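## Task

The vial lies loose in the right hand, palm up, in the fold between fingers and palm. Turn it in place, using only that hand, until its label points upward as the goal image shows, with no digit left touching it. The wrist camera, its post and the arm's final link count as part of the hand. The left arm and hand must never touch the right hand. The task fails if the vial touches anything else or leaves the hand. Before declaring completion, the vial must rest motionless for a moment on the palm, clear of the wrist, camera and post. The palm must face straight up. No motor in either hand may read moving or overload or be building toward a shutdown, except a motor that was already off at the start.

## Robot and tools

Robot: two arms, left_arm and right_arm. Each carries an identical four-digit right hand (index, middle, ring, thumb) with 16 motors; the two hands are not mirrored. Scene frame: origin on the table top between the arms, +z up, +x out over the table, left_arm toward +y. The names left/right do not refer to sides of any image.

Hand-point frame (per arm): the hand point sits in front of the palm, where the thumb tip would meet the index and middle tips. Its +z runs along straightened fingers toward the tips. +x runs across the palm away from the thumb. +y points out of the palm face; the palm surface is at y = -0.062 m. A rigid mast beside the wrist, on the palm side, occupies x +0.05 to +0.10, z -0.16 to -0.11, and reaches y = +0.06 m; it can collide.

execute_actions(actions): actions is a list of actions, run in order. Each action is a table of at most 15 rows. Each row is held for one control step of 1/30 s, so an action lasts 0.5 s. If a table has fewer than 15 rows, its final row repeats until the 15 steps are used. An empty list moves nothing and just returns state and images. Each row is one flat list of 48 numbers, each in [-1, 1], covering both arms even when one stays still. The first 24 numbers are left_arm then left_gripper; the last 24 are right_arm then right_gripper.

Each arm's 24 numbers run: dx, dy, dz, rx, ry, rz, then index_mcp, index_abd, index_pip, index_dip, middle_mcp, middle_abd, middle_pip, middle_dip, ring_mcp, ring_abd, ring_pip, ring_dip, thumb_cmc, thumb_axl, thumb_mcp, thumb_ipl, current_limit, speed.

dx..rz are an offset, not a pose. They are expressed in the hand point's own axes. They are measured from the pose the hand point had when the action began; for a call's first action, that is the last pose reported. Every row in a table refers to that same start, not to the row before. Scale: 1.0 equals 0.6 m for dx, dy, dz and 180 degrees for the rotation. rx, ry, rz form a single rotation vector. Each step, the target is clipped to at most 70 mm and 16 degrees from the measured pose. After an action the arm only finishes the last clipped step. So a large move may need several actions. Position wins over orientation when both cannot be met. Arms often stop a centimetre or more short, usually low. Some episodes have a sagging elbow: the hand drops and tilts more each action unless you command it back toward the pose you want.

The 16 finger numbers are absolute goal angles, scaled linearly between each hinge's two stops. Moving toward -1 flexes. For index, middle and ring: _mcp bends at the knuckle toward the palm (straight at +0.75). _abd swings the finger sideways away from the thumb (straight at 0.00). _pip bends the middle joint (straight +0.58). _dip bends the tip joint (straight +0.70). thumb_cmc toward -1 brings the thumb from beside the palm to in front of it (flat at +0.71). thumb_axl rolls the thumb on its own axis (straight +0.68). thumb_mcp (+0.23) and thumb_ipl (+0.17) bend the thumb. With thumb_axl straight, they bend toward +z. With thumb_axl at -0.40 they bend the way thumb_cmc swings. Fingertip caps grip well; the rest of the hand is slippery.

current_limit maps -1..+1 to 0..550 mA for all motors, floored at 11 mA. Low values also slow fingers and may leave them too weak to lift. speed sets goal-tracking rate at (speed+1)/2 of 5.9 rad/s. Initial values: current_limit +0.4, speed -0.6. The last values written persist. A 0 in a finger slot is a real goal. To keep a hand unchanged, resend its reported hand_goal, hand_current_limit and hand_speed.

Results: the state line gives each hand point's scene-frame position (m) and quat_wxyz. Printed positions can be off, more so at long reach. A Hand target line shows where the controller is now steering. "pose unreachable" means the clearance check altered or blocked that arm's command. HELD on a step reading means that arm's row was partly held back. Per motor, in the order above: hand_goal (written goals), hand_measured (actual angles on the same scale), hand_current_ma (positive pushes toward -1), hand_state. hand_state is one of moving, goal (within 0.02 of its goal), blocked (stopped short and pressing) or overload (shut down). A motor at 495 mA or more, either sign, accumulates seconds and loses them at the same rate below that. At 5 s it shuts down for 10 s, then returns to its goal. If an arm is stopped, new hand numbers are discarded until it recovers. MOTOR HOT appears at 85 C. At 100 C an OVER-TEMPERATURE FAULT drops that arm. Holding loads heats motors, even while you are thinking.

zoom_image(camera, region): camera is one of cam_head_left, cam_head_right, cam_high, cam_low, cam_left_wrist, cam_right_wrist. region is [x0, y0, x1, y1] in pixels of that camera's latest 504x504 image, origin top-left, no larger than 504 by 504. show_instructions() shows the reference images, including the goal view from the wrist camera. read_manual(section) returns URDF licence text only. finished_scene(scene) ends scene 1 or 2 irreversibly and starts the next. Replying without any tool call ends everything.

Avoid: letting the vial slip off the palm or touch anything else; the two arms touching, and especially hitting or pressing; knocking things off the table; fingers pressing hard and long enough to overload. Keep the palm up throughout. Favour small, gentle finger flicks to roll the vial, then open the fingers clear of it. Let the motors settle before finishing. Occasional outside pushes may nudge loose objects.

Each tool is called after ">>>" by a JSON object that holds its "method" and its "body".

Reference images:

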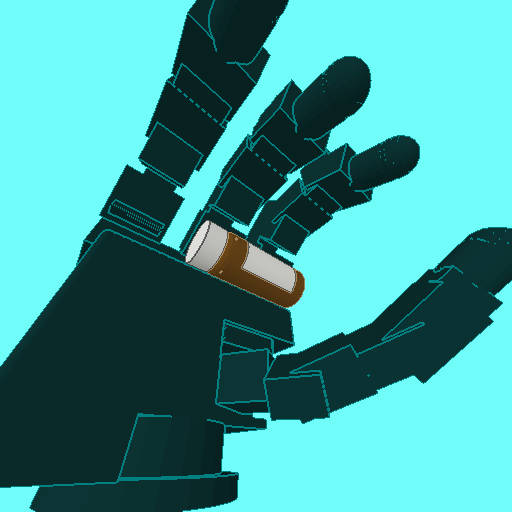

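## Session

>>> {"method": "execute_actions", "body": {"actions": []}}

Scene clock: 0.00 s.
left_arm: end_effector_position=(+0.3658, +0.7828, +0.6034) hand_goal=(+0.754, +0.000, +0.576, +0.696, +0.754, +0.000, +0.576, +0.696, +0.754, +0.000, +0.576, +0.696, +0.714, +0.678, +0.226, +0.168) hand_measured=(+0.754, +0.000, +0.576, +0.696, +0.754, +0.000, +0.576, +0.696, +0.754, +0.000, +0.576, +0.696, +0.714, +0.678, +0.226, +0.168) hand_current_ma=(+0, +0, +0, +0, +0, +0, +0, +0, +0, +0, +0, +0, +0, +0, +0, +0) hand_state=(goal, overload, goal, goal, goal, goal, goal, goal, goal, goal, goal, goal, goal, goal, goal, goal) hand_current_limit=0.40 hand_speed=-0.60 end_effector_quat_wxyz=(+0.253, +0.254, +0.643, +0.677) | right_arm: end_effector_position=(+0.4023, -0.0961, +0.3887) hand_goal=(+0.046, +0.000, -0.008, +0.280, +0.046, +0.000, -0.008, +0.280, +0.046, +0.000, -0.008, +0.280, -0.104, +0.266, +0.032, -0.018) hand_measured=(+0.060, +0.000, -0.006, +0.282, +0.062, +0.000, -0.006, +0.282, +0.060, +0.000, -0.006, +0.282, -0.090, +0.270, +0.034, -0.016) hand_current_ma=(+85, +0, +14, +12, +86, +0, +14, +13, +85, +0, +14, +14, +77, +26, +12, +12) hand_state=(goal, goal, goal, goal, goal, goal, goal, goal, goal, goal, goal, goal, goal, goal, goal, goal) hand_current_limit=0.40 hand_speed=-0.60 end_effector_quat_wxyz=(+0.317, +0.331, +0.631, +0.626)
Joint positions: left_arm=[ 0.678  1.035  1.081 -0.002 -0.009  0.019] | right_arm=[0.686 1.126 0.595 0.516 0.071 0.015]
Joint velocities: left_arm=[-0.005  0.005 -0.002  0.017 -0.066  0.051] | right_arm=[-0.005  0.005 -0.032 -0.007 -0.022 -0.037]
Motor temperatures (°C, as the motors report them): left_arm=[22 21 23 23 23 20] | right_arm=[22 20 23 20 21 23]
Hand target (left_arm): +0.364, +0.781, +0.621; +0.256, +0.250, +0.634, +0.686
Hand target (right_arm): +0.404, -0.095, +0.411; +0.323, +0.324, +0.617, +0.640

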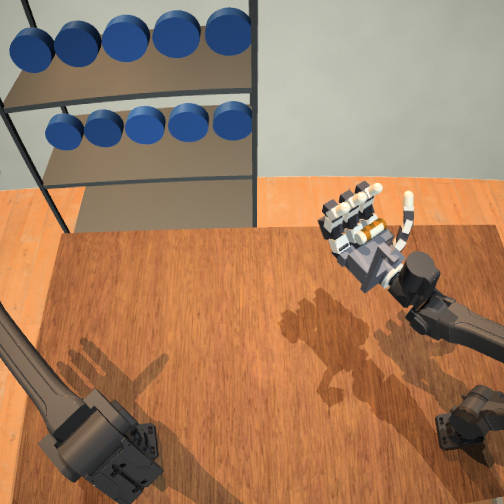

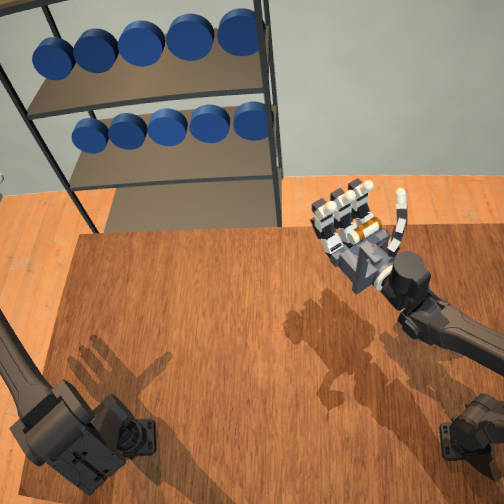

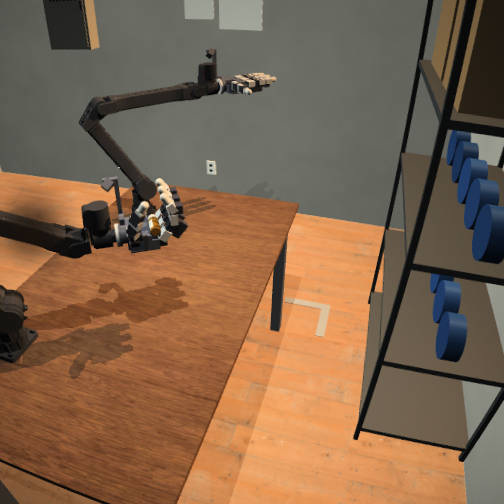

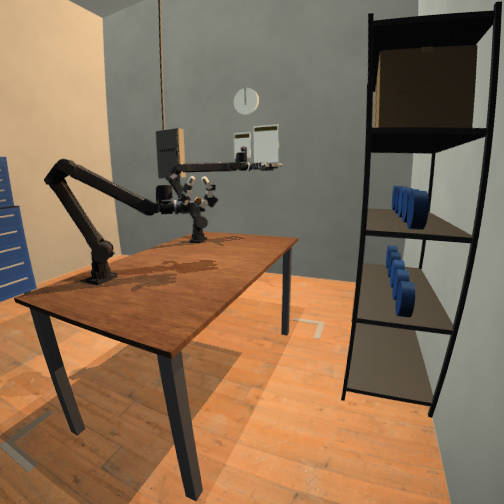

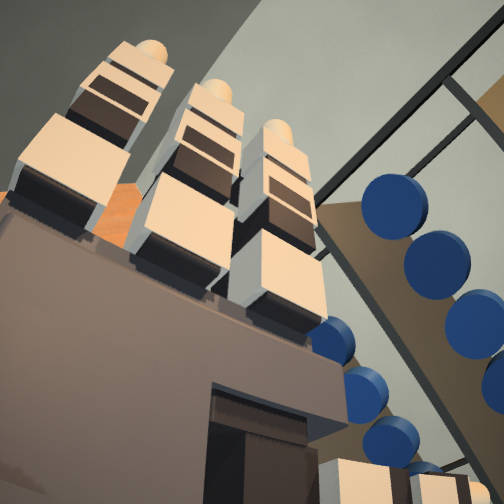

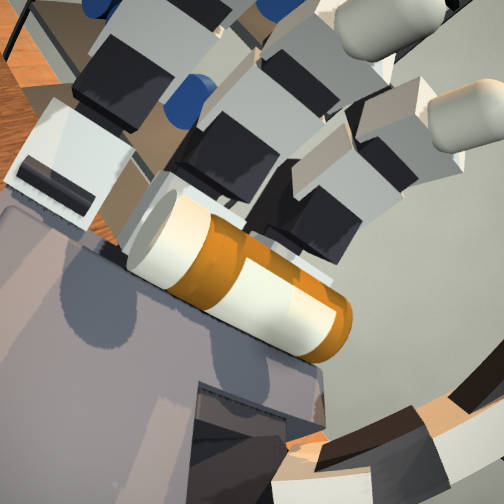

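>>> {"method": "execute_actions", "body": {"actions": [[[0,0,0,0,0,0,0.754,0,0.576,0.696,0.754,0,0.576,0.696,0.754,0,0.576,0.696,0.714,0.678,0.226,0.168,0.4,-0.6,0,0.035,0,0,0,0,0.046,0,-0.008,0.28,0.046,0,-0.95,0.2,0.046,0,-0.008,0.28,-0.104,0.266,0.032,-0.018,0.4,-0.6]],[[0,0,0,0,0,0,0.754,0,0.576,0.696,0.754,0,0.576,0.696,0.754,0,0.576,0.696,0.714,0.678,0.226,0.168,0.4,-0.6,0,0.035,0,0,0,0,0.046,0,-0.008,0.28,0.046,0,-0.95,0.2,0.046,0,-0.008,0.28,-0.104,0.266,0.032,-0.018,0.4,-0.6]],[[0,0,0,0,0,0,0.754,0,0.576,0.696,0.754,0,0.576,0.696,0.754,0,0.576,0.696,0.714,0.678,0.226,0.168,0.4,-0.6,0,0.035,0,0,0,0,0.046,0,-0.008,0.28,0.046,0,-0.95,-0.4,0.046,0,-0.008,0.28,-0.104,0.266,0.032,-0.018,0.4,-0.6]],[[0,0,0,0,0,0,0.754,0,0.576,0.696,0.754,0,0.576,0.696,0.754,0,0.576,0.696,0.714,0.678,0.226,0.168,0.4,-0.6,0,0.035,0,0,0,0,0.046,0,-0.008,0.28,0.046,0,-0.95,-0.4,0.046,0,-0.008,0.28,-0.104,0.266,0.032,-0.018,0.4,-0.6]]]}}

Scene clock: 2.77 s.
left_arm: end_effector_position=(+0.3658, +0.7828, +0.6034) hand_goal=(+0.754, +0.000, +0.576, +0.696, +0.754, +0.000, +0.576, +0.696, +0.754, +0.000, +0.576, +0.696, +0.714, +0.678, +0.226, +0.168) hand_measured=(+0.764, +0.000, +0.576, +0.696, +0.762, +0.000, +0.576, +0.696, +0.764, +0.000, +0.576, +0.696, +0.722, +0.678, +0.226, +0.168) hand_current_ma=(+52, +0, +4, +0, +52, +0, +5, +0, +52, +0, +4, +0, +50, -4, -1, -2) hand_state=(goal, overload, goal, goal, goal, goal, goal, goal, goal, goal, goal, goal, goal, goal, goal, goal) hand_current_limit=0.40 hand_speed=-0.60 end_effector_quat_wxyz=(+0.253, +0.254, +0.643, +0.677) | right_arm: end_effector_position=(+0.4056, -0.0934, +0.3493) hand_goal=(+0.046, +0.000, -0.008, +0.280, +0.046, +0.000, -0.950, -0.400, +0.046, +0.000, -0.008, +0.280, -0.104, +0.266, +0.032, -0.018) hand_measured=(+0.056, +0.000, -0.006, +0.282, +0.056, +0.002, -0.906, -0.134, +0.058, +0.000, -0.006, +0.282, -0.090, +0.270, +0.032, -0.016) hand_current_ma=(+67, +0, +13, +12, +59, +10, +256, +384, +67, +0, +13, +14, +71, +25, +6, +11) hand_state=(goal, goal, goal, goal, goal, goal, blocked, blocked, goal, goal, goal, goal, goal, goal, goal, goal) hand_current_limit=0.40 hand_speed=-0.60 end_effector_quat_wxyz=(+0.289, +0.356, +0.690, +0.561)
Joint positions: left_arm=[ 0.678  1.035  1.081 -0.002 -0.009  0.019] | right_arm=[0.686 1.089 0.596 0.286 0.071 0.015]
Joint velocities: left_arm=[-0.005  0.005  0.012 -0.002 -0.066  0.022] | right_arm=[ 0.005 -0.015 -0.022  0.002 -0.007 -0.007]
Motor temperatures (°C, as the motors report them): left_arm=[22 21 24 24 23 20] | right_arm=[22 20 25 20 21 23]
Hand target (left_arm): +0.366, +0.783, +0.603; +0.253, +0.254, +0.643, +0.677
Hand target (right_arm): +0.406, -0.093, +0.381; +0.297, +0.350, +0.675, +0.578
Off the commanded pose (left_arm): 0.000 m, 0 deg.
Off the commanded pose (right_arm): 0.032 m, 3 deg.
Step readings (end_effector_position; steps 1 to 15: 1st action; 16 to 30: 2nd action; 31 to 45: 3rd action; 46 to 60: 4th action):
0: left_arm (+0.3658, +0.7828, +0.6034) | right_arm (+0.4023, -0.0961, +0.3887)
1: left_arm (+0.3658, +0.7828, +0.6034) | right_arm (+0.4026, -0.0959, +0.3872)
2: left_arm (+0.3658, +0.7828, +0.6034) | right_arm (+0.4027, -0.0957, +0.3851)
4: left_arm (+0.3658, +0.7828, +0.6034) | right_arm (+0.4030, -0.0955, +0.3818)
8: left_arm (+0.3658, +0.7828, +0.6034) | right_arm (+0.4029, -0.0956, +0.3810)
15: left_arm (+0.3658, +0.7828, +0.6034) | right_arm (+0.4029, -0.0956, +0.3808)
16: left_arm (+0.3658, +0.7828, +0.6034) | right_arm (+0.4031, -0.0955, +0.3794)
17: left_arm (+0.3658, +0.7828, +0.6034) | right_arm (+0.4032, -0.0954, +0.3774)
19: left_arm (+0.3658, +0.7828, +0.6034) | right_arm (+0.4035, -0.0951, +0.3735)
23: left_arm (+0.3658, +0.7828, +0.6034) | right_arm (+0.4038, -0.0949, +0.3716)
30: left_arm (+0.3658, +0.7828, +0.6034) | right_arm (+0.4037, -0.0949, +0.3715)
31: left_arm (+0.3658, +0.7828, +0.6034) | right_arm (+0.4039, -0.0948, +0.3701)
32: left_arm (+0.3658, +0.7828, +0.6034) | right_arm (+0.4040, -0.0947, +0.3677)
34: left_arm (+0.3658, +0.7828, +0.6034) | right_arm (+0.4044, -0.0944, +0.3634)
38: left_arm (+0.3658, +0.7828, +0.6034) | right_arm (+0.4047, -0.0941, +0.3607)
45: left_arm (+0.3658, +0.7828, +0.6034) | right_arm (+0.4047, -0.0941, +0.3608)
46: left_arm (+0.3658, +0.7828, +0.6034) | right_arm (+0.4049, -0.0940, +0.3590)
47: left_arm (+0.3658, +0.7828, +0.6034) | right_arm (+0.4050, -0.0939, +0.3570)
49: left_arm (+0.3658, +0.7828, +0.6034) | right_arm (+0.4053, -0.0936, +0.3522)
53: left_arm (+0.3658, +0.7828, +0.6034) | right_arm (+0.4056, -0.0934, +0.3494)
60: end_effector_position above

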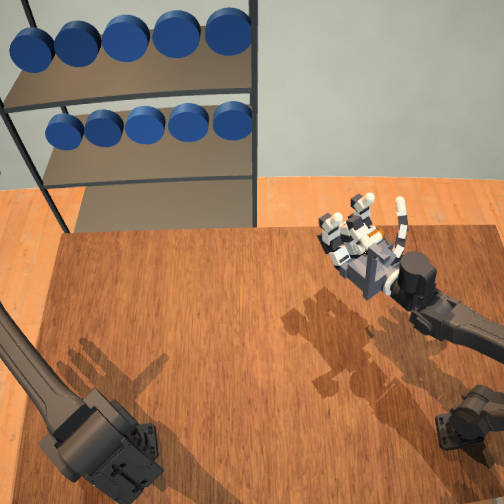

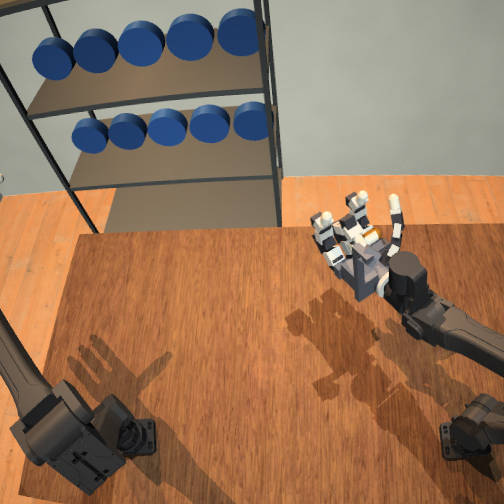

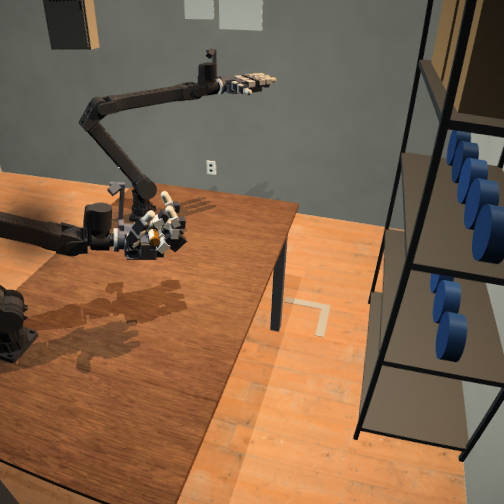

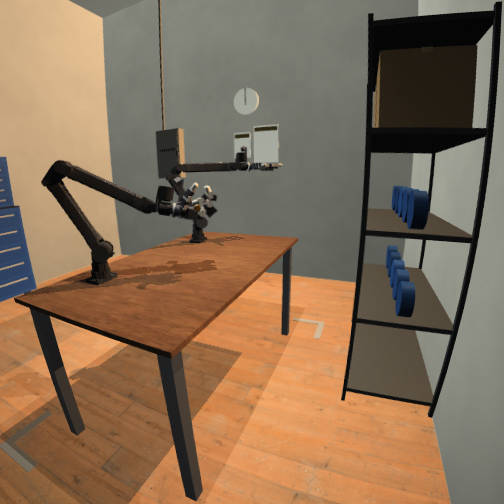

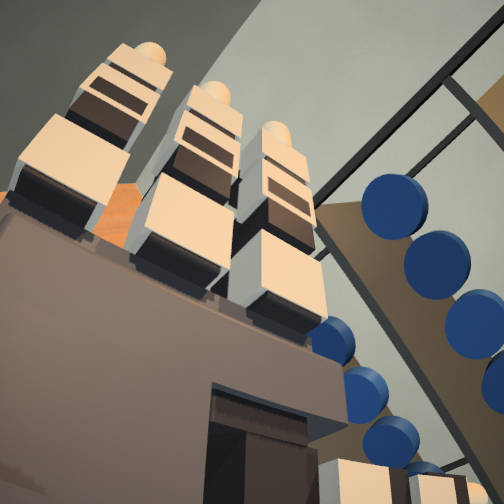

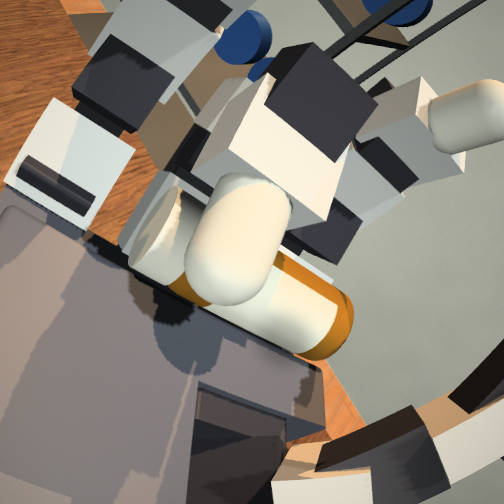

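>>> {"method": "execute_actions", "body": {"actions": [[[0,0,0,0,0,0,0.754,0,0.576,0.696,0.754,0,0.576,0.696,0.754,0,0.576,0.696,0.714,0.678,0.226,0.168,0.4,-0.6,0,0.09,0,-0.075,0,0,0.046,0,-0.008,0.28,0.45,0,-0.95,-0.4,0.046,0,-0.008,0.28,-0.104,0.266,0.032,-0.018,0.4,-0.6]],[[0,0,0,0,0,0,0.754,0,0.576,0.696,0.754,0,0.576,0.696,0.754,0,0.576,0.696,0.714,0.678,0.226,0.168,0.4,-0.6,0,0.035,0,-0.02,0,0,0.046,0,-0.008,0.28,0.45,0,-0.95,-0.4,0.046,0,-0.008,0.28,-0.104,0.266,0.032,-0.018,0.4,-0.6]]]}}

Scene clock: 4.03 s.
left_arm: end_effector_position=(+0.3658, +0.7828, +0.6034) hand_goal=(+0.754, +0.000, +0.576, +0.696, +0.754, +0.000, +0.576, +0.696, +0.754, +0.000, +0.576, +0.696, +0.714, +0.678, +0.226, +0.168) hand_measured=(+0.764, +0.000, +0.576, +0.696, +0.762, +0.000, +0.576, +0.696, +0.764, +0.000, +0.576, +0.696, +0.722, +0.678, +0.226, +0.168) hand_current_ma=(+52, +0, +4, +0, +52, +0, +5, +0, +52, +0, +4, +0, +50, -4, -1, -2) hand_state=(goal, overload, goal, goal, goal, goal, goal, goal, goal, goal, goal, goal, goal, goal, goal, goal) hand_current_limit=0.40 hand_speed=-0.60 end_effector_quat_wxyz=(+0.253, +0.254, +0.643, +0.677) | right_arm: end_effector_position=(+0.4074, -0.0898, +0.3784) hand_goal=(+0.046, +0.000, -0.008, +0.280, +0.450, +0.000, -0.950, -0.400, +0.046, +0.000, -0.008, +0.280, -0.104, +0.266, +0.032, -0.018) hand_measured=(+0.058, +0.000, -0.006, +0.282, +0.454, -0.004, -0.906, -0.192, +0.058, +0.000, -0.006, +0.282, -0.090, +0.270, +0.032, -0.016) hand_current_ma=(+71, +0, +13, +12, +24, -15, +257, +385, +70, +0, +13, +13, +67, +25, +2, +9) hand_state=(goal, goal, goal, goal, goal, goal, blocked, blocked, goal, goal, goal, goal, goal, goal, goal, goal) hand_current_limit=0.40 hand_speed=-0.60 end_effector_quat_wxyz=(+0.318, +0.327, +0.636, +0.623)
Joint positions: left_arm=[ 0.678  1.035  1.081 -0.002 -0.009  0.019] | right_arm=[0.686 1.167 0.596 0.549 0.067 0.005]
Joint velocities: left_arm=[-0.015  0.005 -0.012 -0.017  0.051  0.007] | right_arm=[-0.015 -0.005  0.012  0.002  0.022 -0.022]
Motor temperatures (°C, as the motors report them): left_arm=[22 21 24 24 23 20] | right_arm=[22 20 25 20 21 23]
Hand target (left_arm): +0.366, +0.783, +0.603; +0.253, +0.254, +0.643, +0.677
Hand target (right_arm): +0.408, -0.089, +0.396; +0.326, +0.318, +0.621, +0.638
Off the commanded pose (left_arm): 0.000 m, 0 deg.
Off the commanded pose (right_arm): 0.018 m, 3 deg.
Step readings (end_effector_position; steps 1 to 15: 1st action; 16 to 30: 2nd action):
0: left_arm (+0.3658, +0.7828, +0.6034) | right_arm (+0.4056, -0.0934, +0.3493)
1: left_arm (+0.3658, +0.7828, +0.6034) | right_arm (+0.4053, -0.0935, +0.3539)
2: left_arm (+0.3658, +0.7828, +0.6034) | right_arm (+0.4051, -0.0934, +0.3615)
4: left_arm (+0.3658, +0.7828, +0.6034) | right_arm (+0.4056, -0.0924, +0.3748)
8: left_arm (+0.3658, +0.7828, +0.6034) | right_arm (+0.4071, -0.0903, +0.3775)
15: left_arm (+0.3658, +0.7828, +0.6034) | right_arm (+0.4082, -0.0891, +0.3750)
16: left_arm (+0.3658, +0.7828, +0.6034) | right_arm (+0.4081, -0.0892, +0.3756)
17: left_arm (+0.3658, +0.7828, +0.6034) | right_arm (+0.4079, -0.0894, +0.3762)
19: left_arm (+0.3658, +0.7828, +0.6034) | right_arm (+0.4076, -0.0897, +0.3777)
23: left_arm (+0.3658, +0.7828, +0.6034) | right_arm (+0.4074, -0.0898, +0.3784)
30: end_effector_position above

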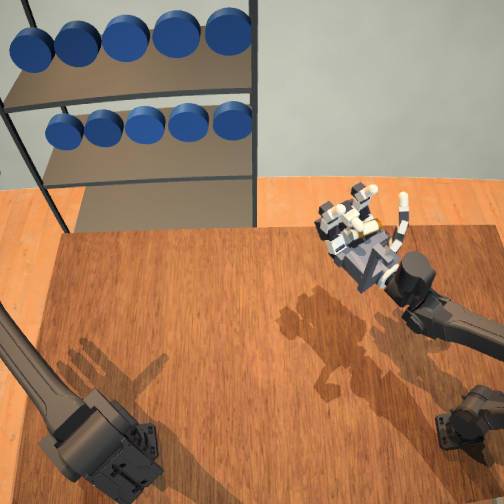

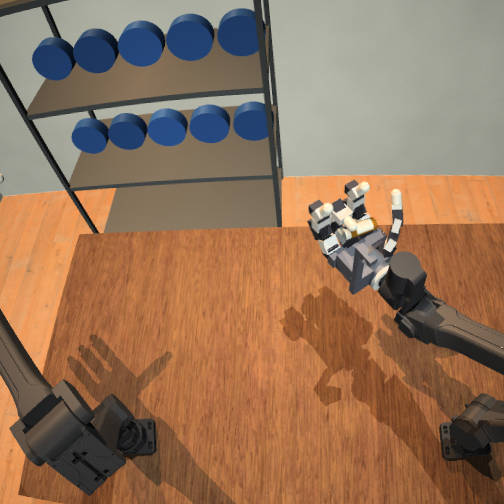

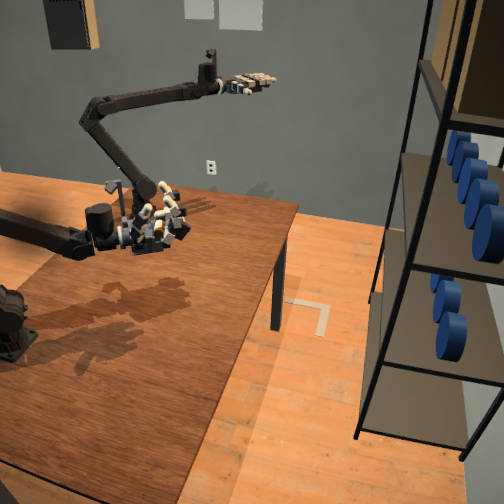

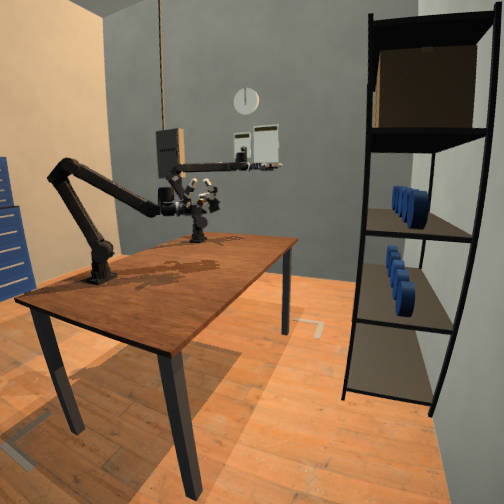

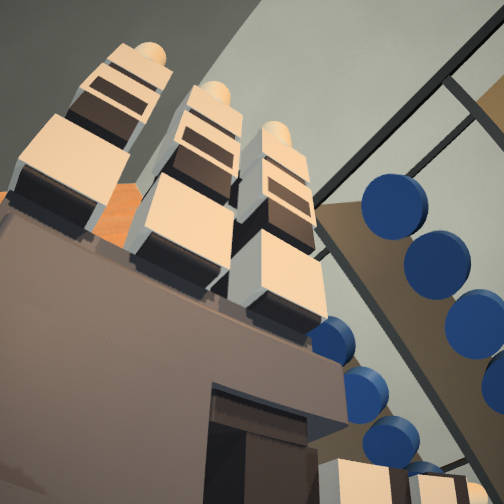

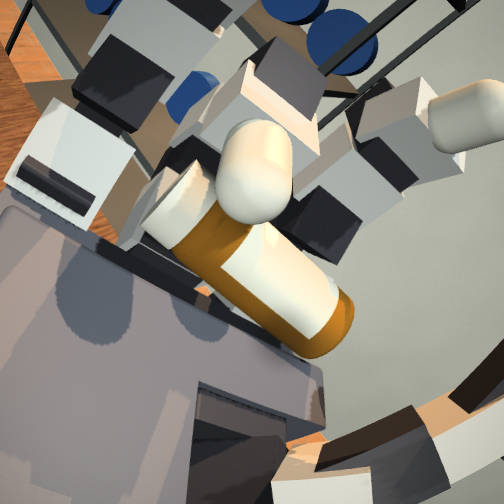

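>>> {"method": "execute_actions", "body": {"actions": [[[0,0,0,0,0,0,0.754,0,0.576,0.696,0.754,0,0.576,0.696,0.754,0,0.576,0.696,0.714,0.678,0.226,0.168,0.4,-0.6,0,0.03,0,-0.017,0,0,0.046,0,-0.9,0.3,0.45,0,-0.9,0.3,0.046,0,-0.008,0.28,-0.104,0.266,0.032,-0.018,0.4,-0.4]],[[0,0,0,0,0,0,0.754,0,0.576,0.696,0.754,0,0.576,0.696,0.754,0,0.576,0.696,0.714,0.678,0.226,0.168,0.4,-0.6,0,0.03,0,-0.017,0,0,0.046,0,-0.9,0.3,0.046,0,-0.9,0.3,0.046,0,-0.008,0.28,-0.104,0.266,0.032,-0.018,0.4,-0.6]],[[0,0,0,0,0,0,0.754,0,0.576,0.696,0.754,0,0.576,0.696,0.754,0,0.576,0.696,0.714,0.678,0.226,0.168,0.4,-0.6,0,0.03,0,-0.017,0,0,0.046,0,-0.9,0.3,0.046,0,-0.9,0.3,0.046,0,-0.008,0.28,-0.104,0.266,0.032,-0.018,0.4,-0.6]]]}}

Scene clock: 7.33 s.
left_arm: end_effector_position=(+0.3658, +0.7828, +0.6034) hand_goal=(+0.754, +0.000, +0.576, +0.696, +0.754, +0.000, +0.576, +0.696, +0.754, +0.000, +0.576, +0.696, +0.714, +0.678, +0.226, +0.168) hand_measured=(+0.764, +0.000, +0.576, +0.696, +0.762, +0.000, +0.576, +0.696, +0.764, +0.000, +0.576, +0.696, +0.722, +0.678, +0.226, +0.168) hand_current_ma=(+52, +0, +4, +0, +52, +0, +5, +0, +52, +0, +4, +0, +50, -4, -1, -2) hand_state=(goal, overload, goal, goal, goal, goal, goal, goal, goal, goal, goal, goal, goal, goal, goal, goal) hand_current_limit=0.40 hand_speed=-0.60 end_effector_quat_wxyz=(+0.253, +0.254, +0.643, +0.677) | right_arm: end_effector_position=(+0.4064, -0.0907, +0.3824) hand_goal=(+0.046, +0.000, -0.900, +0.300, +0.046, +0.000, -0.900, +0.300, +0.046, +0.000, -0.008, +0.280, -0.104, +0.266, +0.032, -0.018) hand_measured=(+0.054, +0.000, -0.900, +0.296, +0.056, -0.004, -0.900, +0.296, +0.058, +0.000, -0.006, +0.282, -0.090, +0.270, +0.032, -0.016) hand_current_ma=(+55, +0, +0, -17, +56, -14, -1, -21, +70, +0, +13, +13, +67, +25, +2, +9) hand_state=(goal, goal, goal, goal, goal, goal, goal, goal, goal, goal, goal, goal, goal, goal, goal, goal) hand_current_limit=0.40 hand_speed=-0.60 end_effector_quat_wxyz=(+0.320, +0.325, +0.630, +0.628)
Joint positions: left_arm=[ 0.678  1.035  1.081 -0.002 -0.009  0.019] | right_arm=[0.686 1.167 0.596 0.566 0.067 0.005]
Joint velocities: left_arm=[-0.005  0.015 -0.012  0.017  0.022 -0.037] | right_arm=[-0.005  0.015  0.007  0.002 -0.066  0.022]
Motor temperatures (°C, as the motors report them): left_arm=[22 21 25 24 23 20] | right_arm=[22 20 26 20 21 23]
Hand target (left_arm): +0.366, +0.783, +0.603; +0.253, +0.254, +0.643, +0.677
Hand target (right_arm): +0.406, -0.090, +0.399; +0.328, +0.316, +0.615, +0.643
Off the commanded pose (left_arm): 0.000 m, 0 deg.
Off the commanded pose (right_arm): 0.017 m, 3 deg.
Step readings (end_effector_position; steps 1 to 15: 1st action; 16 to 30: 2nd action; 31 to 45: 3rd action):
0: left_arm (+0.3658, +0.7828, +0.6034) | right_arm (+0.4074, -0.0898, +0.3784)
1: left_arm (+0.3658, +0.7828, +0.6034) | right_arm (+0.4074, -0.0899, +0.3786)
2: left_arm (+0.3658, +0.7828, +0.6034) | right_arm (+0.4073, -0.0899, +0.3789)
4: left_arm (+0.3658, +0.7828, +0.6034) | right_arm (+0.4072, -0.0900, +0.3794)
8: left_arm (+0.3658, +0.7828, +0.6034) | right_arm (+0.4071, -0.0901, +0.3797)
15: left_arm (+0.3658, +0.7828, +0.6034) | right_arm (+0.4071, -0.0901, +0.3797)
16: left_arm (+0.3658, +0.7828, +0.6034) | right_arm (+0.4070, -0.0901, +0.3799)
17: left_arm (+0.3658, +0.7828, +0.6034) | right_arm (+0.4070, -0.0902, +0.3802)
19: left_arm (+0.3658, +0.7828, +0.6034) | right_arm (+0.4068, -0.0903, +0.3808)
23: left_arm (+0.3658, +0.7828, +0.6034) | right_arm (+0.4067, -0.0904, +0.3810)
30: left_arm (+0.3658, +0.7828, +0.6034) | right_arm (+0.4067, -0.0904, +0.3811)
31: left_arm (+0.3658, +0.7828, +0.6034) | right_arm (+0.4067, -0.0904, +0.3812)
32: left_arm (+0.3658, +0.7828, +0.6034) | right_arm (+0.4066, -0.0905, +0.3816)
34: left_arm (+0.3658, +0.7828, +0.6034) | right_arm (+0.4064, -0.0906, +0.3823)
38: left_arm (+0.3658, +0.7828, +0.6034) | right_arm (+0.4064, -0.0907, +0.3824)
45: end_effector_position above

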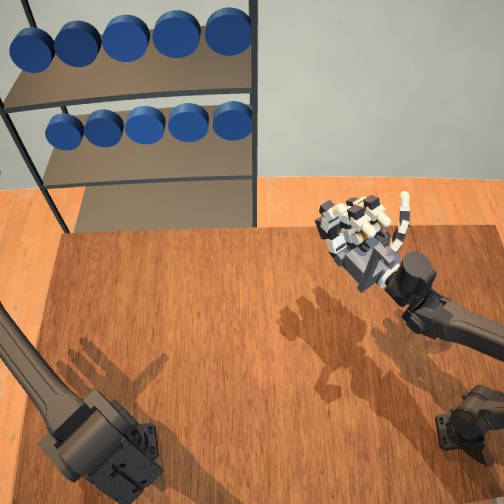

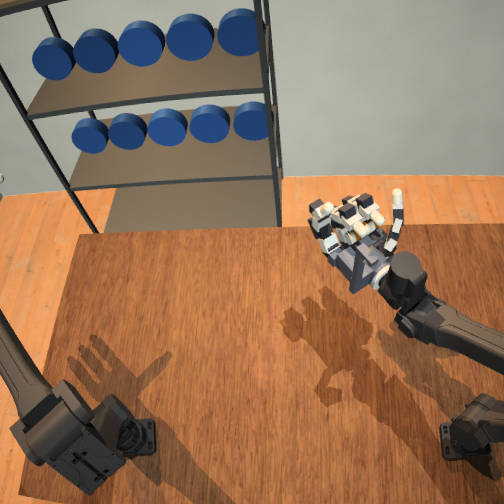

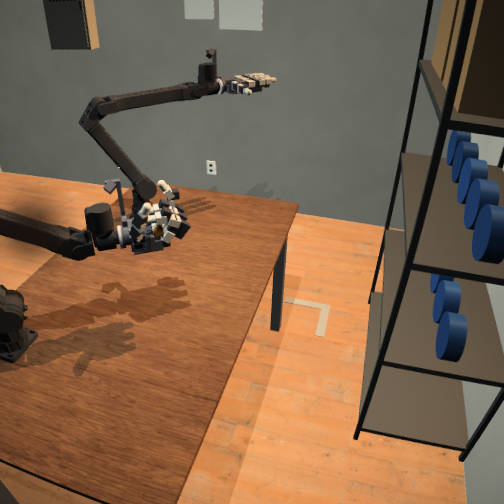

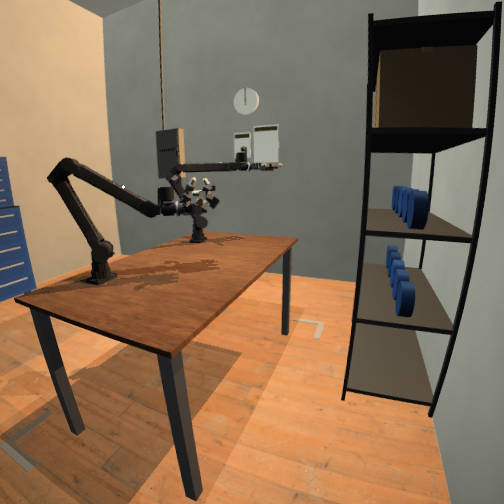

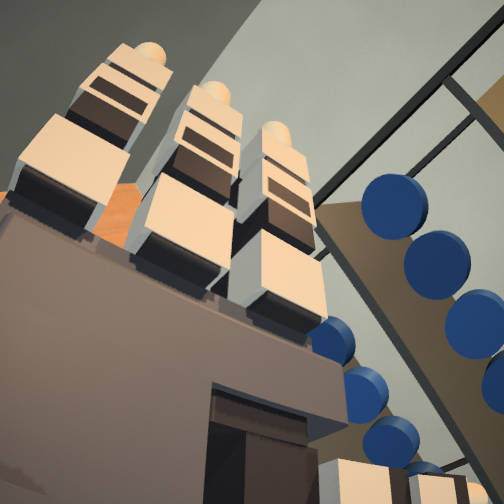

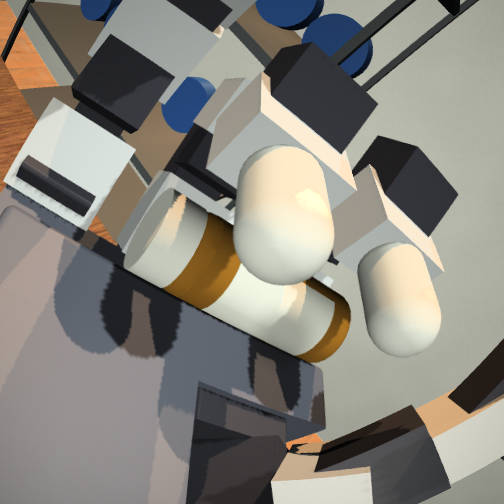

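>>> {"method": "execute_actions", "body": {"actions": [[[0,0,0,0,0,0,0.754,0,0.576,0.696,0.754,0,0.576,0.696,0.754,0,0.576,0.696,0.714,0.678,0.226,0.168,0.4,-0.6,0,0.028,0,-0.016,0,0,0.046,0,-0.9,0.3,0.046,0,-0.95,-0.4,0.046,0,-0.008,0.28,-0.104,0.266,0.032,-0.018,0.4,-0.3]],[[0,0,0,0,0,0,0.754,0,0.576,0.696,0.754,0,0.576,0.696,0.754,0,0.576,0.696,0.714,0.678,0.226,0.168,0.4,-0.6,0,0.028,0,-0.016,0,0,0.046,0,-0.9,0.3,0.45,0,-0.95,-0.4,0.046,0,-0.008,0.28,-0.104,0.266,0.032,-0.018,0.4,-0.5]],[[0,0,0,0,0,0,0.754,0,0.576,0.696,0.754,0,0.576,0.696,0.754,0,0.576,0.696,0.714,0.678,0.226,0.168,0.4,-0.6,0,0.028,0,-0.016,0,0,0.046,0,-0.95,-0.4,0.45,0,-0.95,-0.4,0.046,0,-0.008,0.28,-0.104,0.266,0.032,-0.018,0.4,-0.3]],[[0,0,0,0,0,0,0.754,0,0.576,0.696,0.754,0,0.576,0.696,0.754,0,0.576,0.696,0.714,0.678,0.226,0.168,0.4,-0.6,0,0.028,0,-0.016,0,0,0.046,0,-0.95,-0.4,0.45,0,-0.9,0.3,0.046,0,-0.008,0.28,-0.104,0.266,0.032,-0.018,0.4,-0.3]],[[0,0,0,0,0,0,0.754,0,0.576,0.696,0.754,0,0.576,0.696,0.754,0,0.576,0.696,0.714,0.678,0.226,0.168,0.4,-0.6,0,0.028,0,-0.016,0,0,0.046,0,-0.95,-0.4,0.046,0,-0.9,0.3,0.046,0,-0.008,0.28,-0.104,0.266,0.032,-0.018,0.4,-0.5]]]}}

Scene clock: 10.23 s.
left_arm: end_effector_position=(+0.3658, +0.7828, +0.6034) hand_goal=(+0.754, +0.000, +0.576, +0.696, +0.754, +0.000, +0.576, +0.696, +0.754, +0.000, +0.576, +0.696, +0.714, +0.678, +0.226, +0.168) hand_measured=(+0.764, +0.000, +0.576, +0.696, +0.762, +0.000, +0.576, +0.696, +0.764, +0.000, +0.576, +0.696, +0.722, +0.678, +0.226, +0.168) hand_current_ma=(+52, +0, +4, +0, +52, +0, +5, +0, +52, +0, +4, +0, +50, -4, -1, -2) hand_state=(goal, overload, goal, goal, goal, goal, goal, goal, goal, goal, goal, goal, goal, goal, goal, goal) hand_current_limit=0.40 hand_speed=-0.60 end_effector_quat_wxyz=(+0.253, +0.254, +0.643, +0.677) | right_arm: end_effector_position=(+0.4053, -0.0916, +0.3866) hand_goal=(+0.046, +0.000, -0.950, -0.400, +0.046, +0.000, -0.900, +0.300, +0.046, +0.000, -0.008, +0.280, -0.104, +0.266, +0.032, -0.018) hand_measured=(+0.054, -0.008, -0.904, -0.136, +0.118, +0.000, -0.900, +0.296, +0.058, +0.000, -0.006, +0.282, -0.090, +0.270, +0.032, -0.016) hand_current_ma=(+55, -34, +269, +379, +121, -3, +0, -21, +70, +0, +13, +13, +67, +25, +2, +9) hand_state=(goal, goal, blocked, blocked, moving, goal, goal, goal, goal, goal, goal, goal, goal, goal, goal, goal) hand_current_limit=0.40 hand_speed=-0.50 end_effector_quat_wxyz=(+0.322, +0.322, +0.625, +0.634)
Joint positions: left_arm=[ 0.678  1.035  1.081 -0.002 -0.009  0.019] | right_arm=[0.686 1.167 0.596 0.582 0.067 0.005]
Joint velocities: left_arm=[ 0.005 -0.015  0.002 -0.012 -0.022 -0.051] | right_arm=[-0.024 -0.015 -0.007  0.007  0.051  0.007]
Motor temperatures (°C, as the motors report them): left_arm=[22 21 26 24 23 20] | right_arm=[22 20 27 20 21 23]
Hand target (left_arm): +0.366, +0.783, +0.603; +0.253, +0.254, +0.643, +0.677
Hand target (right_arm): +0.405, -0.092, +0.402; +0.330, +0.314, +0.610, +0.648
Off the commanded pose (left_arm): 0.000 m, 0 deg.
Off the commanded pose (right_arm): 0.016 m, 3 deg.
Step readings (end_effector_position; steps 1 to 15: 1st action; 16 to 30: 2nd action; 31 to 45: 3rd action; 46 to 60: 4th action; 61 to 75: 5th action):
0: left_arm (+0.3658, +0.7828, +0.6034) | right_arm (+0.4064, -0.0907, +0.3824)
1: left_arm (+0.3658, +0.7828, +0.6034) | right_arm (+0.4064, -0.0907, +0.3825)
2: left_arm (+0.3658, +0.7828, +0.6034) | right_arm (+0.4063, -0.0907, +0.3827)
4: left_arm (+0.3658, +0.7828, +0.6034) | right_arm (+0.4062, -0.0908, +0.3831)
8: left_arm (+0.3658, +0.7828, +0.6034) | right_arm (+0.4062, -0.0909, +0.3833)
15: left_arm (+0.3658, +0.7828, +0.6034) | right_arm (+0.4062, -0.0909, +0.3833)
16: left_arm (+0.3658, +0.7828, +0.6034) | right_arm (+0.4061, -0.0909, +0.3834)
17: left_arm (+0.3658, +0.7828, +0.6034) | right_arm (+0.4061, -0.0909, +0.3837)
19: left_arm (+0.3658, +0.7828, +0.6034) | right_arm (+0.4060, -0.0910, +0.3840)
23: left_arm (+0.3658, +0.7828, +0.6034) | right_arm (+0.4059, -0.0911, +0.3842)
30: left_arm (+0.3658, +0.7828, +0.6034) | right_arm (+0.4059, -0.0911, +0.3842)
31: left_arm (+0.3658, +0.7828, +0.6034) | right_arm (+0.4059, -0.0911, +0.3843)
32: left_arm (+0.3658, +0.7828, +0.6034) | right_arm (+0.4058, -0.0911, +0.3845)
34: left_arm (+0.3658, +0.7828, +0.6034) | right_arm (+0.4057, -0.0912, +0.3849)
38: left_arm (+0.3658, +0.7828, +0.6034) | right_arm (+0.4057, -0.0912, +0.3850)
45: left_arm (+0.3658, +0.7828, +0.6034) | right_arm (+0.4057, -0.0912, +0.3850)
46: left_arm (+0.3658, +0.7828, +0.6034) | right_arm (+0.4057, -0.0912, +0.3851)
47: left_arm (+0.3658, +0.7828, +0.6034) | right_arm (+0.4056, -0.0913, +0.3853)
49: left_arm (+0.3658, +0.7828, +0.6034) | right_arm (+0.4055, -0.0914, +0.3856)
53: left_arm (+0.3658, +0.7828, +0.6034) | right_arm (+0.4055, -0.0914, +0.3858)
60: left_arm (+0.3658, +0.7828, +0.6034) | right_arm (+0.4055, -0.0914, +0.3858)
61: left_arm (+0.3658, +0.7828, +0.6034) | right_arm (+0.4055, -0.0914, +0.3859)
62: left_arm (+0.3658, +0.7828, +0.6034) | right_arm (+0.4054, -0.0915, +0.3860)
64: left_arm (+0.3658, +0.7828, +0.6034) | right_arm (+0.4053, -0.0915, +0.3864)
68: left_arm (+0.3658, +0.7828, +0.6034) | right_arm (+0.4053, -0.0916, +0.3866)
75: end_effector_position above

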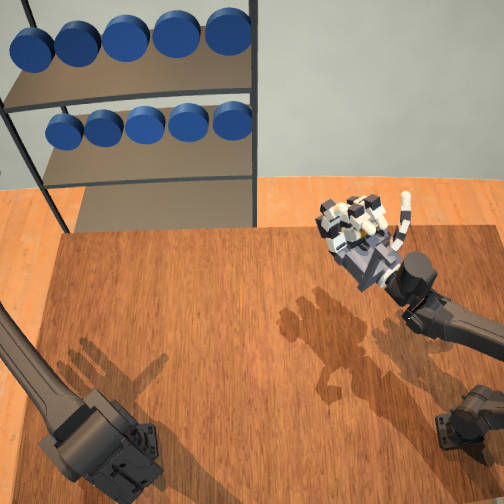

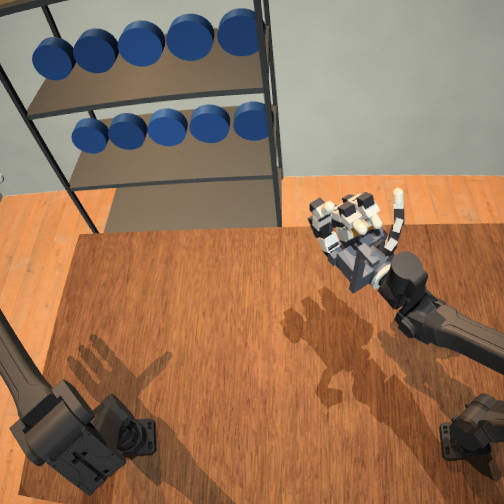

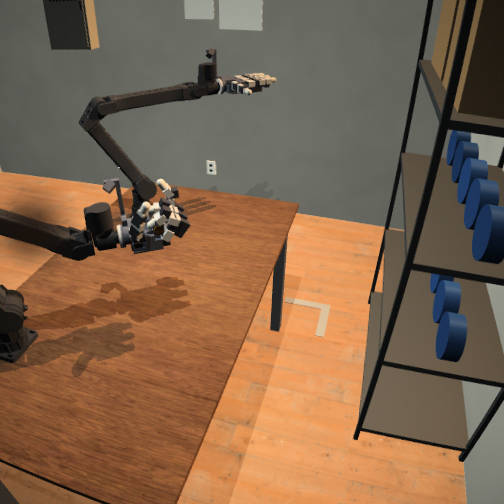

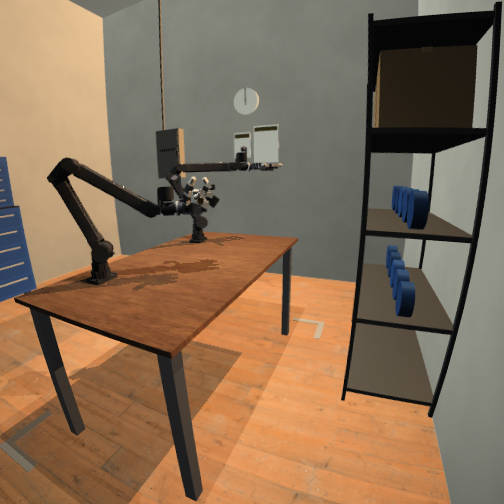

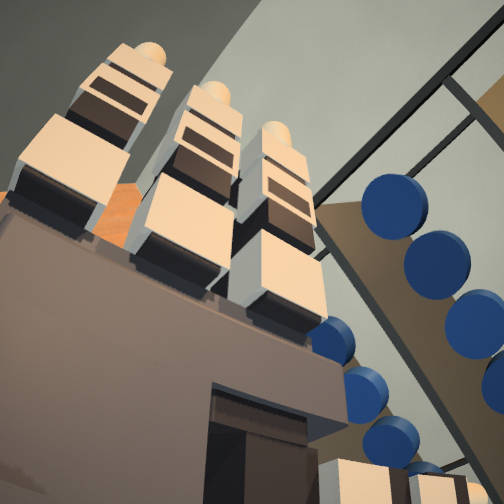

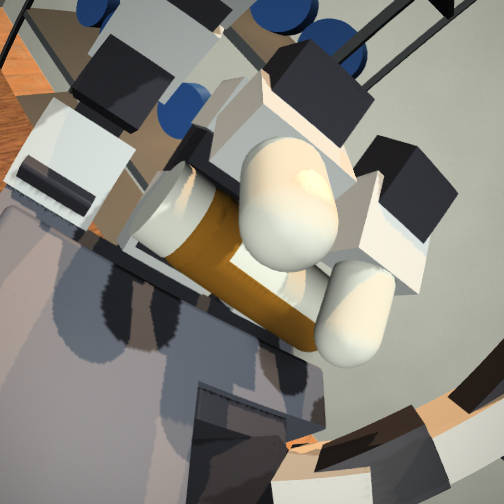

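>>> {"method": "execute_actions", "body": {"actions": [[[0,0,0,0,0,0,0.754,0,0.576,0.696,0.754,0,0.576,0.696,0.754,0,0.576,0.696,0.714,0.678,0.226,0.168,0.4,-0.6,0,0.025,0,-0.015,0,0,0.45,0,-0.95,-0.4,0.046,0,-0.9,0.3,0.046,0,-0.008,0.28,-0.104,0.266,0.032,-0.018,0.4,-0.4]],[[0,0,0,0,0,0,0.754,0,0.576,0.696,0.754,0,0.576,0.696,0.754,0,0.576,0.696,0.714,0.678,0.226,0.168,0.4,-0.6,0,0.025,0,-0.015,0,0,0.45,0,-0.95,-0.4,0.046,0,-0.95,-0.4,0.046,0,-0.008,0.28,-0.104,0.266,0.032,-0.018,0.4,-0.3]],[[0,0,0,0,0,0,0.754,0,0.576,0.696,0.754,0,0.576,0.696,0.754,0,0.576,0.696,0.714,0.678,0.226,0.168,0.4,-0.6,0,0.025,0,-0.015,0,0,0.45,0,-0.5,0.3,0.046,0,-0.95,-0.4,0.046,0,-0.008,0.28,-0.104,0.266,0.032,-0.018,0.4,-0.3]],[[0,0,0,0,0,0,0.754,0,0.576,0.696,0.754,0,0.576,0.696,0.754,0,0.576,0.696,0.714,0.678,0.226,0.168,0.4,-0.6,0,0.025,0,-0.015,0,0,0.046,0,-0.1,0.3,0.046,0,-0.95,-0.4,0.046,0,-0.008,0.28,-0.104,0.266,0.032,-0.018,0.4,-0.4]]]}}

Scene clock: 12.53 s.
left_arm: end_effector_position=(+0.3658, +0.7828, +0.6034) hand_goal=(+0.754, +0.000, +0.576, +0.696, +0.754, +0.000, +0.576, +0.696, +0.754, +0.000, +0.576, +0.696, +0.714, +0.678, +0.226, +0.168) hand_measured=(+0.764, +0.000, +0.576, +0.696, +0.762, +0.000, +0.576, +0.696, +0.764, +0.000, +0.576, +0.696, +0.722, +0.678, +0.226, +0.168) hand_current_ma=(+52, +0, +4, +0, +52, +0, +5, +0, +52, +0, +4, +0, +50, -4, -1, -2) hand_state=(goal, overload, goal, goal, goal, goal, goal, goal, goal, goal, goal, goal, goal, goal, goal, goal) hand_current_limit=0.40 hand_speed=-0.60 end_effector_quat_wxyz=(+0.253, +0.254, +0.643, +0.677) | right_arm: end_effector_position=(+0.4043, -0.0924, +0.3899) hand_goal=(+0.046, +0.000, -0.100, +0.300, +0.046, +0.000, -0.950, -0.400, +0.046, +0.000, -0.008, +0.280, -0.104, +0.266, +0.032, -0.018) hand_measured=(+0.164, -0.004, -0.114, +0.298, +0.058, +0.006, -0.902, -0.146, +0.058, +0.000, -0.006, +0.282, -0.090, +0.270, +0.032, -0.016) hand_current_ma=(+130, -15, +27, -17, +64, +28, +273, +383, +70, +0, +13, +13, +67, +25, +2, +9) hand_state=(moving, goal, moving, goal, goal, goal, blocked, blocked, goal, goal, goal, goal, goal, goal, goal, goal) hand_current_limit=0.40 hand_speed=-0.40 end_effector_quat_wxyz=(+0.324, +0.320, +0.620, +0.638)
Joint positions: left_arm=[ 0.678  1.035  1.081 -0.002 -0.009  0.019] | right_arm=[0.686 1.167 0.596 0.596 0.067 0.005]
Joint velocities: left_arm=[-0.005  0.005 -0.002  0.007 -0.051 -0.007] | right_arm=[-0.005 -0.005 -0.002 -0.032 -0.037  0.051]
Motor temperatures (°C, as the motors report them): left_arm=[22 21 26 24 23 20] | right_arm=[22 20 27 20 21 23]
Hand target (left_arm): +0.366, +0.783, +0.603; +0.253, +0.254, +0.643, +0.677
Hand target (right_arm): +0.404, -0.093, +0.404; +0.331, +0.313, +0.607, +0.652
Off the commanded pose (left_arm): 0.000 m, 0 deg.
Off the commanded pose (right_arm): 0.014 m, 3 deg.
Step readings (end_effector_position; steps 1 to 15: 1st action; 16 to 30: 2nd action; 31 to 45: 3rd action; 46 to 60: 4th action):
0: left_arm (+0.3658, +0.7828, +0.6034) | right_arm (+0.4053, -0.0916, +0.3866)
1: left_arm (+0.3658, +0.7828, +0.6034) | right_arm (+0.4052, -0.0916, +0.3867)
2: left_arm (+0.3658, +0.7828, +0.6034) | right_arm (+0.4052, -0.0917, +0.3869)
4: left_arm (+0.3658, +0.7828, +0.6034) | right_arm (+0.4050, -0.0918, +0.3874)
8: left_arm (+0.3658, +0.7828, +0.6034) | right_arm (+0.4050, -0.0918, +0.3875)
15: left_arm (+0.3658, +0.7828, +0.6034) | right_arm (+0.4050, -0.0918, +0.3875)
16: left_arm (+0.3658, +0.7828, +0.6034) | right_arm (+0.4050, -0.0918, +0.3876)
17: left_arm (+0.3658, +0.7828, +0.6034) | right_arm (+0.4049, -0.0919, +0.3878)
19: left_arm (+0.3658, +0.7828, +0.6034) | right_arm (+0.4048, -0.0919, +0.3881)
23: left_arm (+0.3658, +0.7828, +0.6034) | right_arm (+0.4048, -0.0920, +0.3883)
30: left_arm (+0.3658, +0.7828, +0.6034) | right_arm (+0.4048, -0.0920, +0.3883)
31: left_arm (+0.3658, +0.7828, +0.6034) | right_arm (+0.4048, -0.0920, +0.3883)
32: left_arm (+0.3658, +0.7828, +0.6034) | right_arm (+0.4047, -0.0921, +0.3886)
34: left_arm (+0.3658, +0.7828, +0.6034) | right_arm (+0.4046, -0.0921, +0.3889)
38: left_arm (+0.3658, +0.7828, +0.6034) | right_arm (+0.4046, -0.0922, +0.3891)
45: left_arm (+0.3658, +0.7828, +0.6034) | right_arm (+0.4046, -0.0922, +0.3891)
46: left_arm (+0.3658, +0.7828, +0.6034) | right_arm (+0.4045, -0.0922, +0.3892)
47: left_arm (+0.3658, +0.7828, +0.6034) | right_arm (+0.4045, -0.0922, +0.3894)
49: left_arm (+0.3658, +0.7828, +0.6034) | right_arm (+0.4044, -0.0923, +0.3896)
53: left_arm (+0.3658, +0.7828, +0.6034) | right_arm (+0.4043, -0.0924, +0.3899)
60: end_effector_position above

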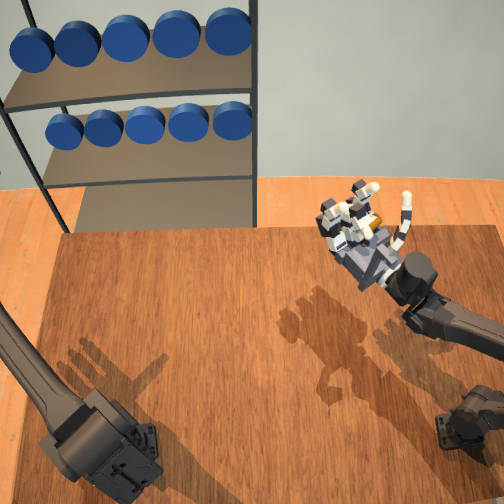

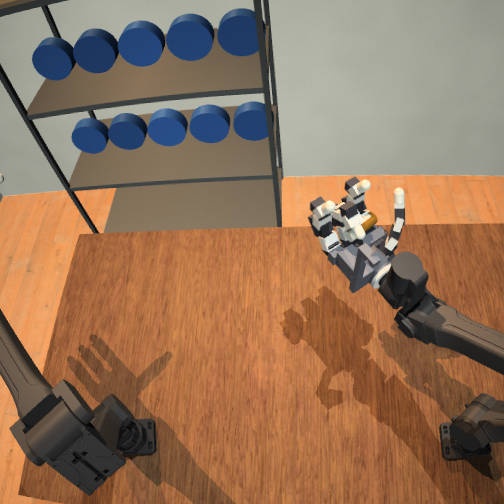

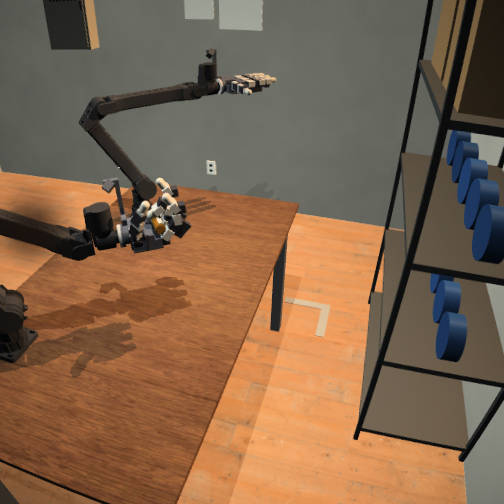

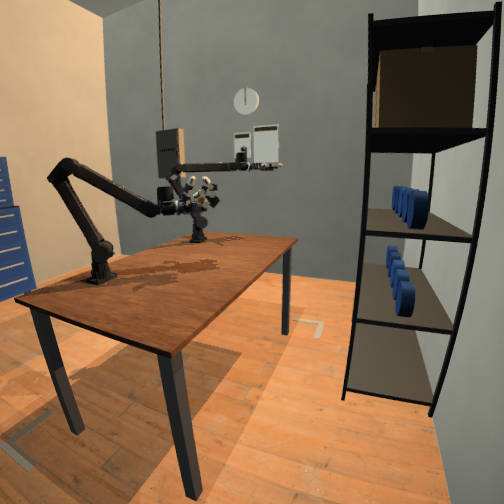

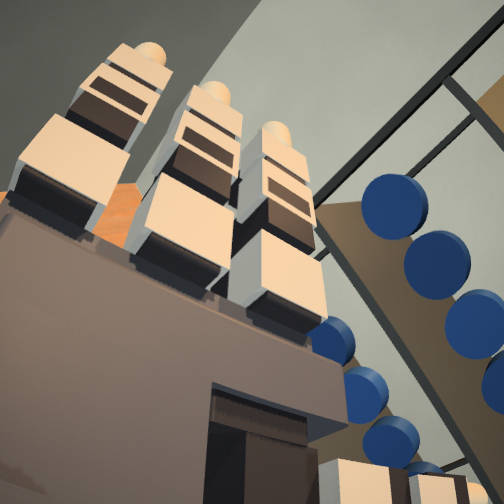

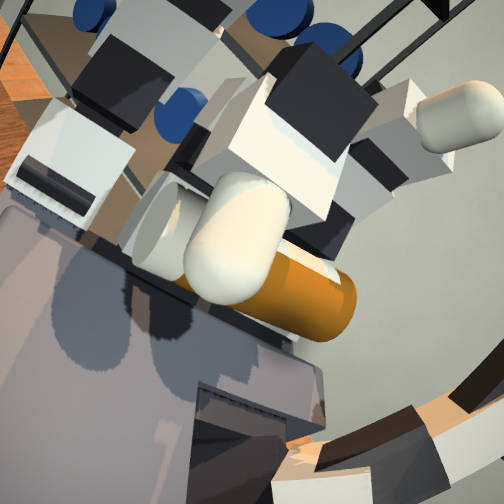

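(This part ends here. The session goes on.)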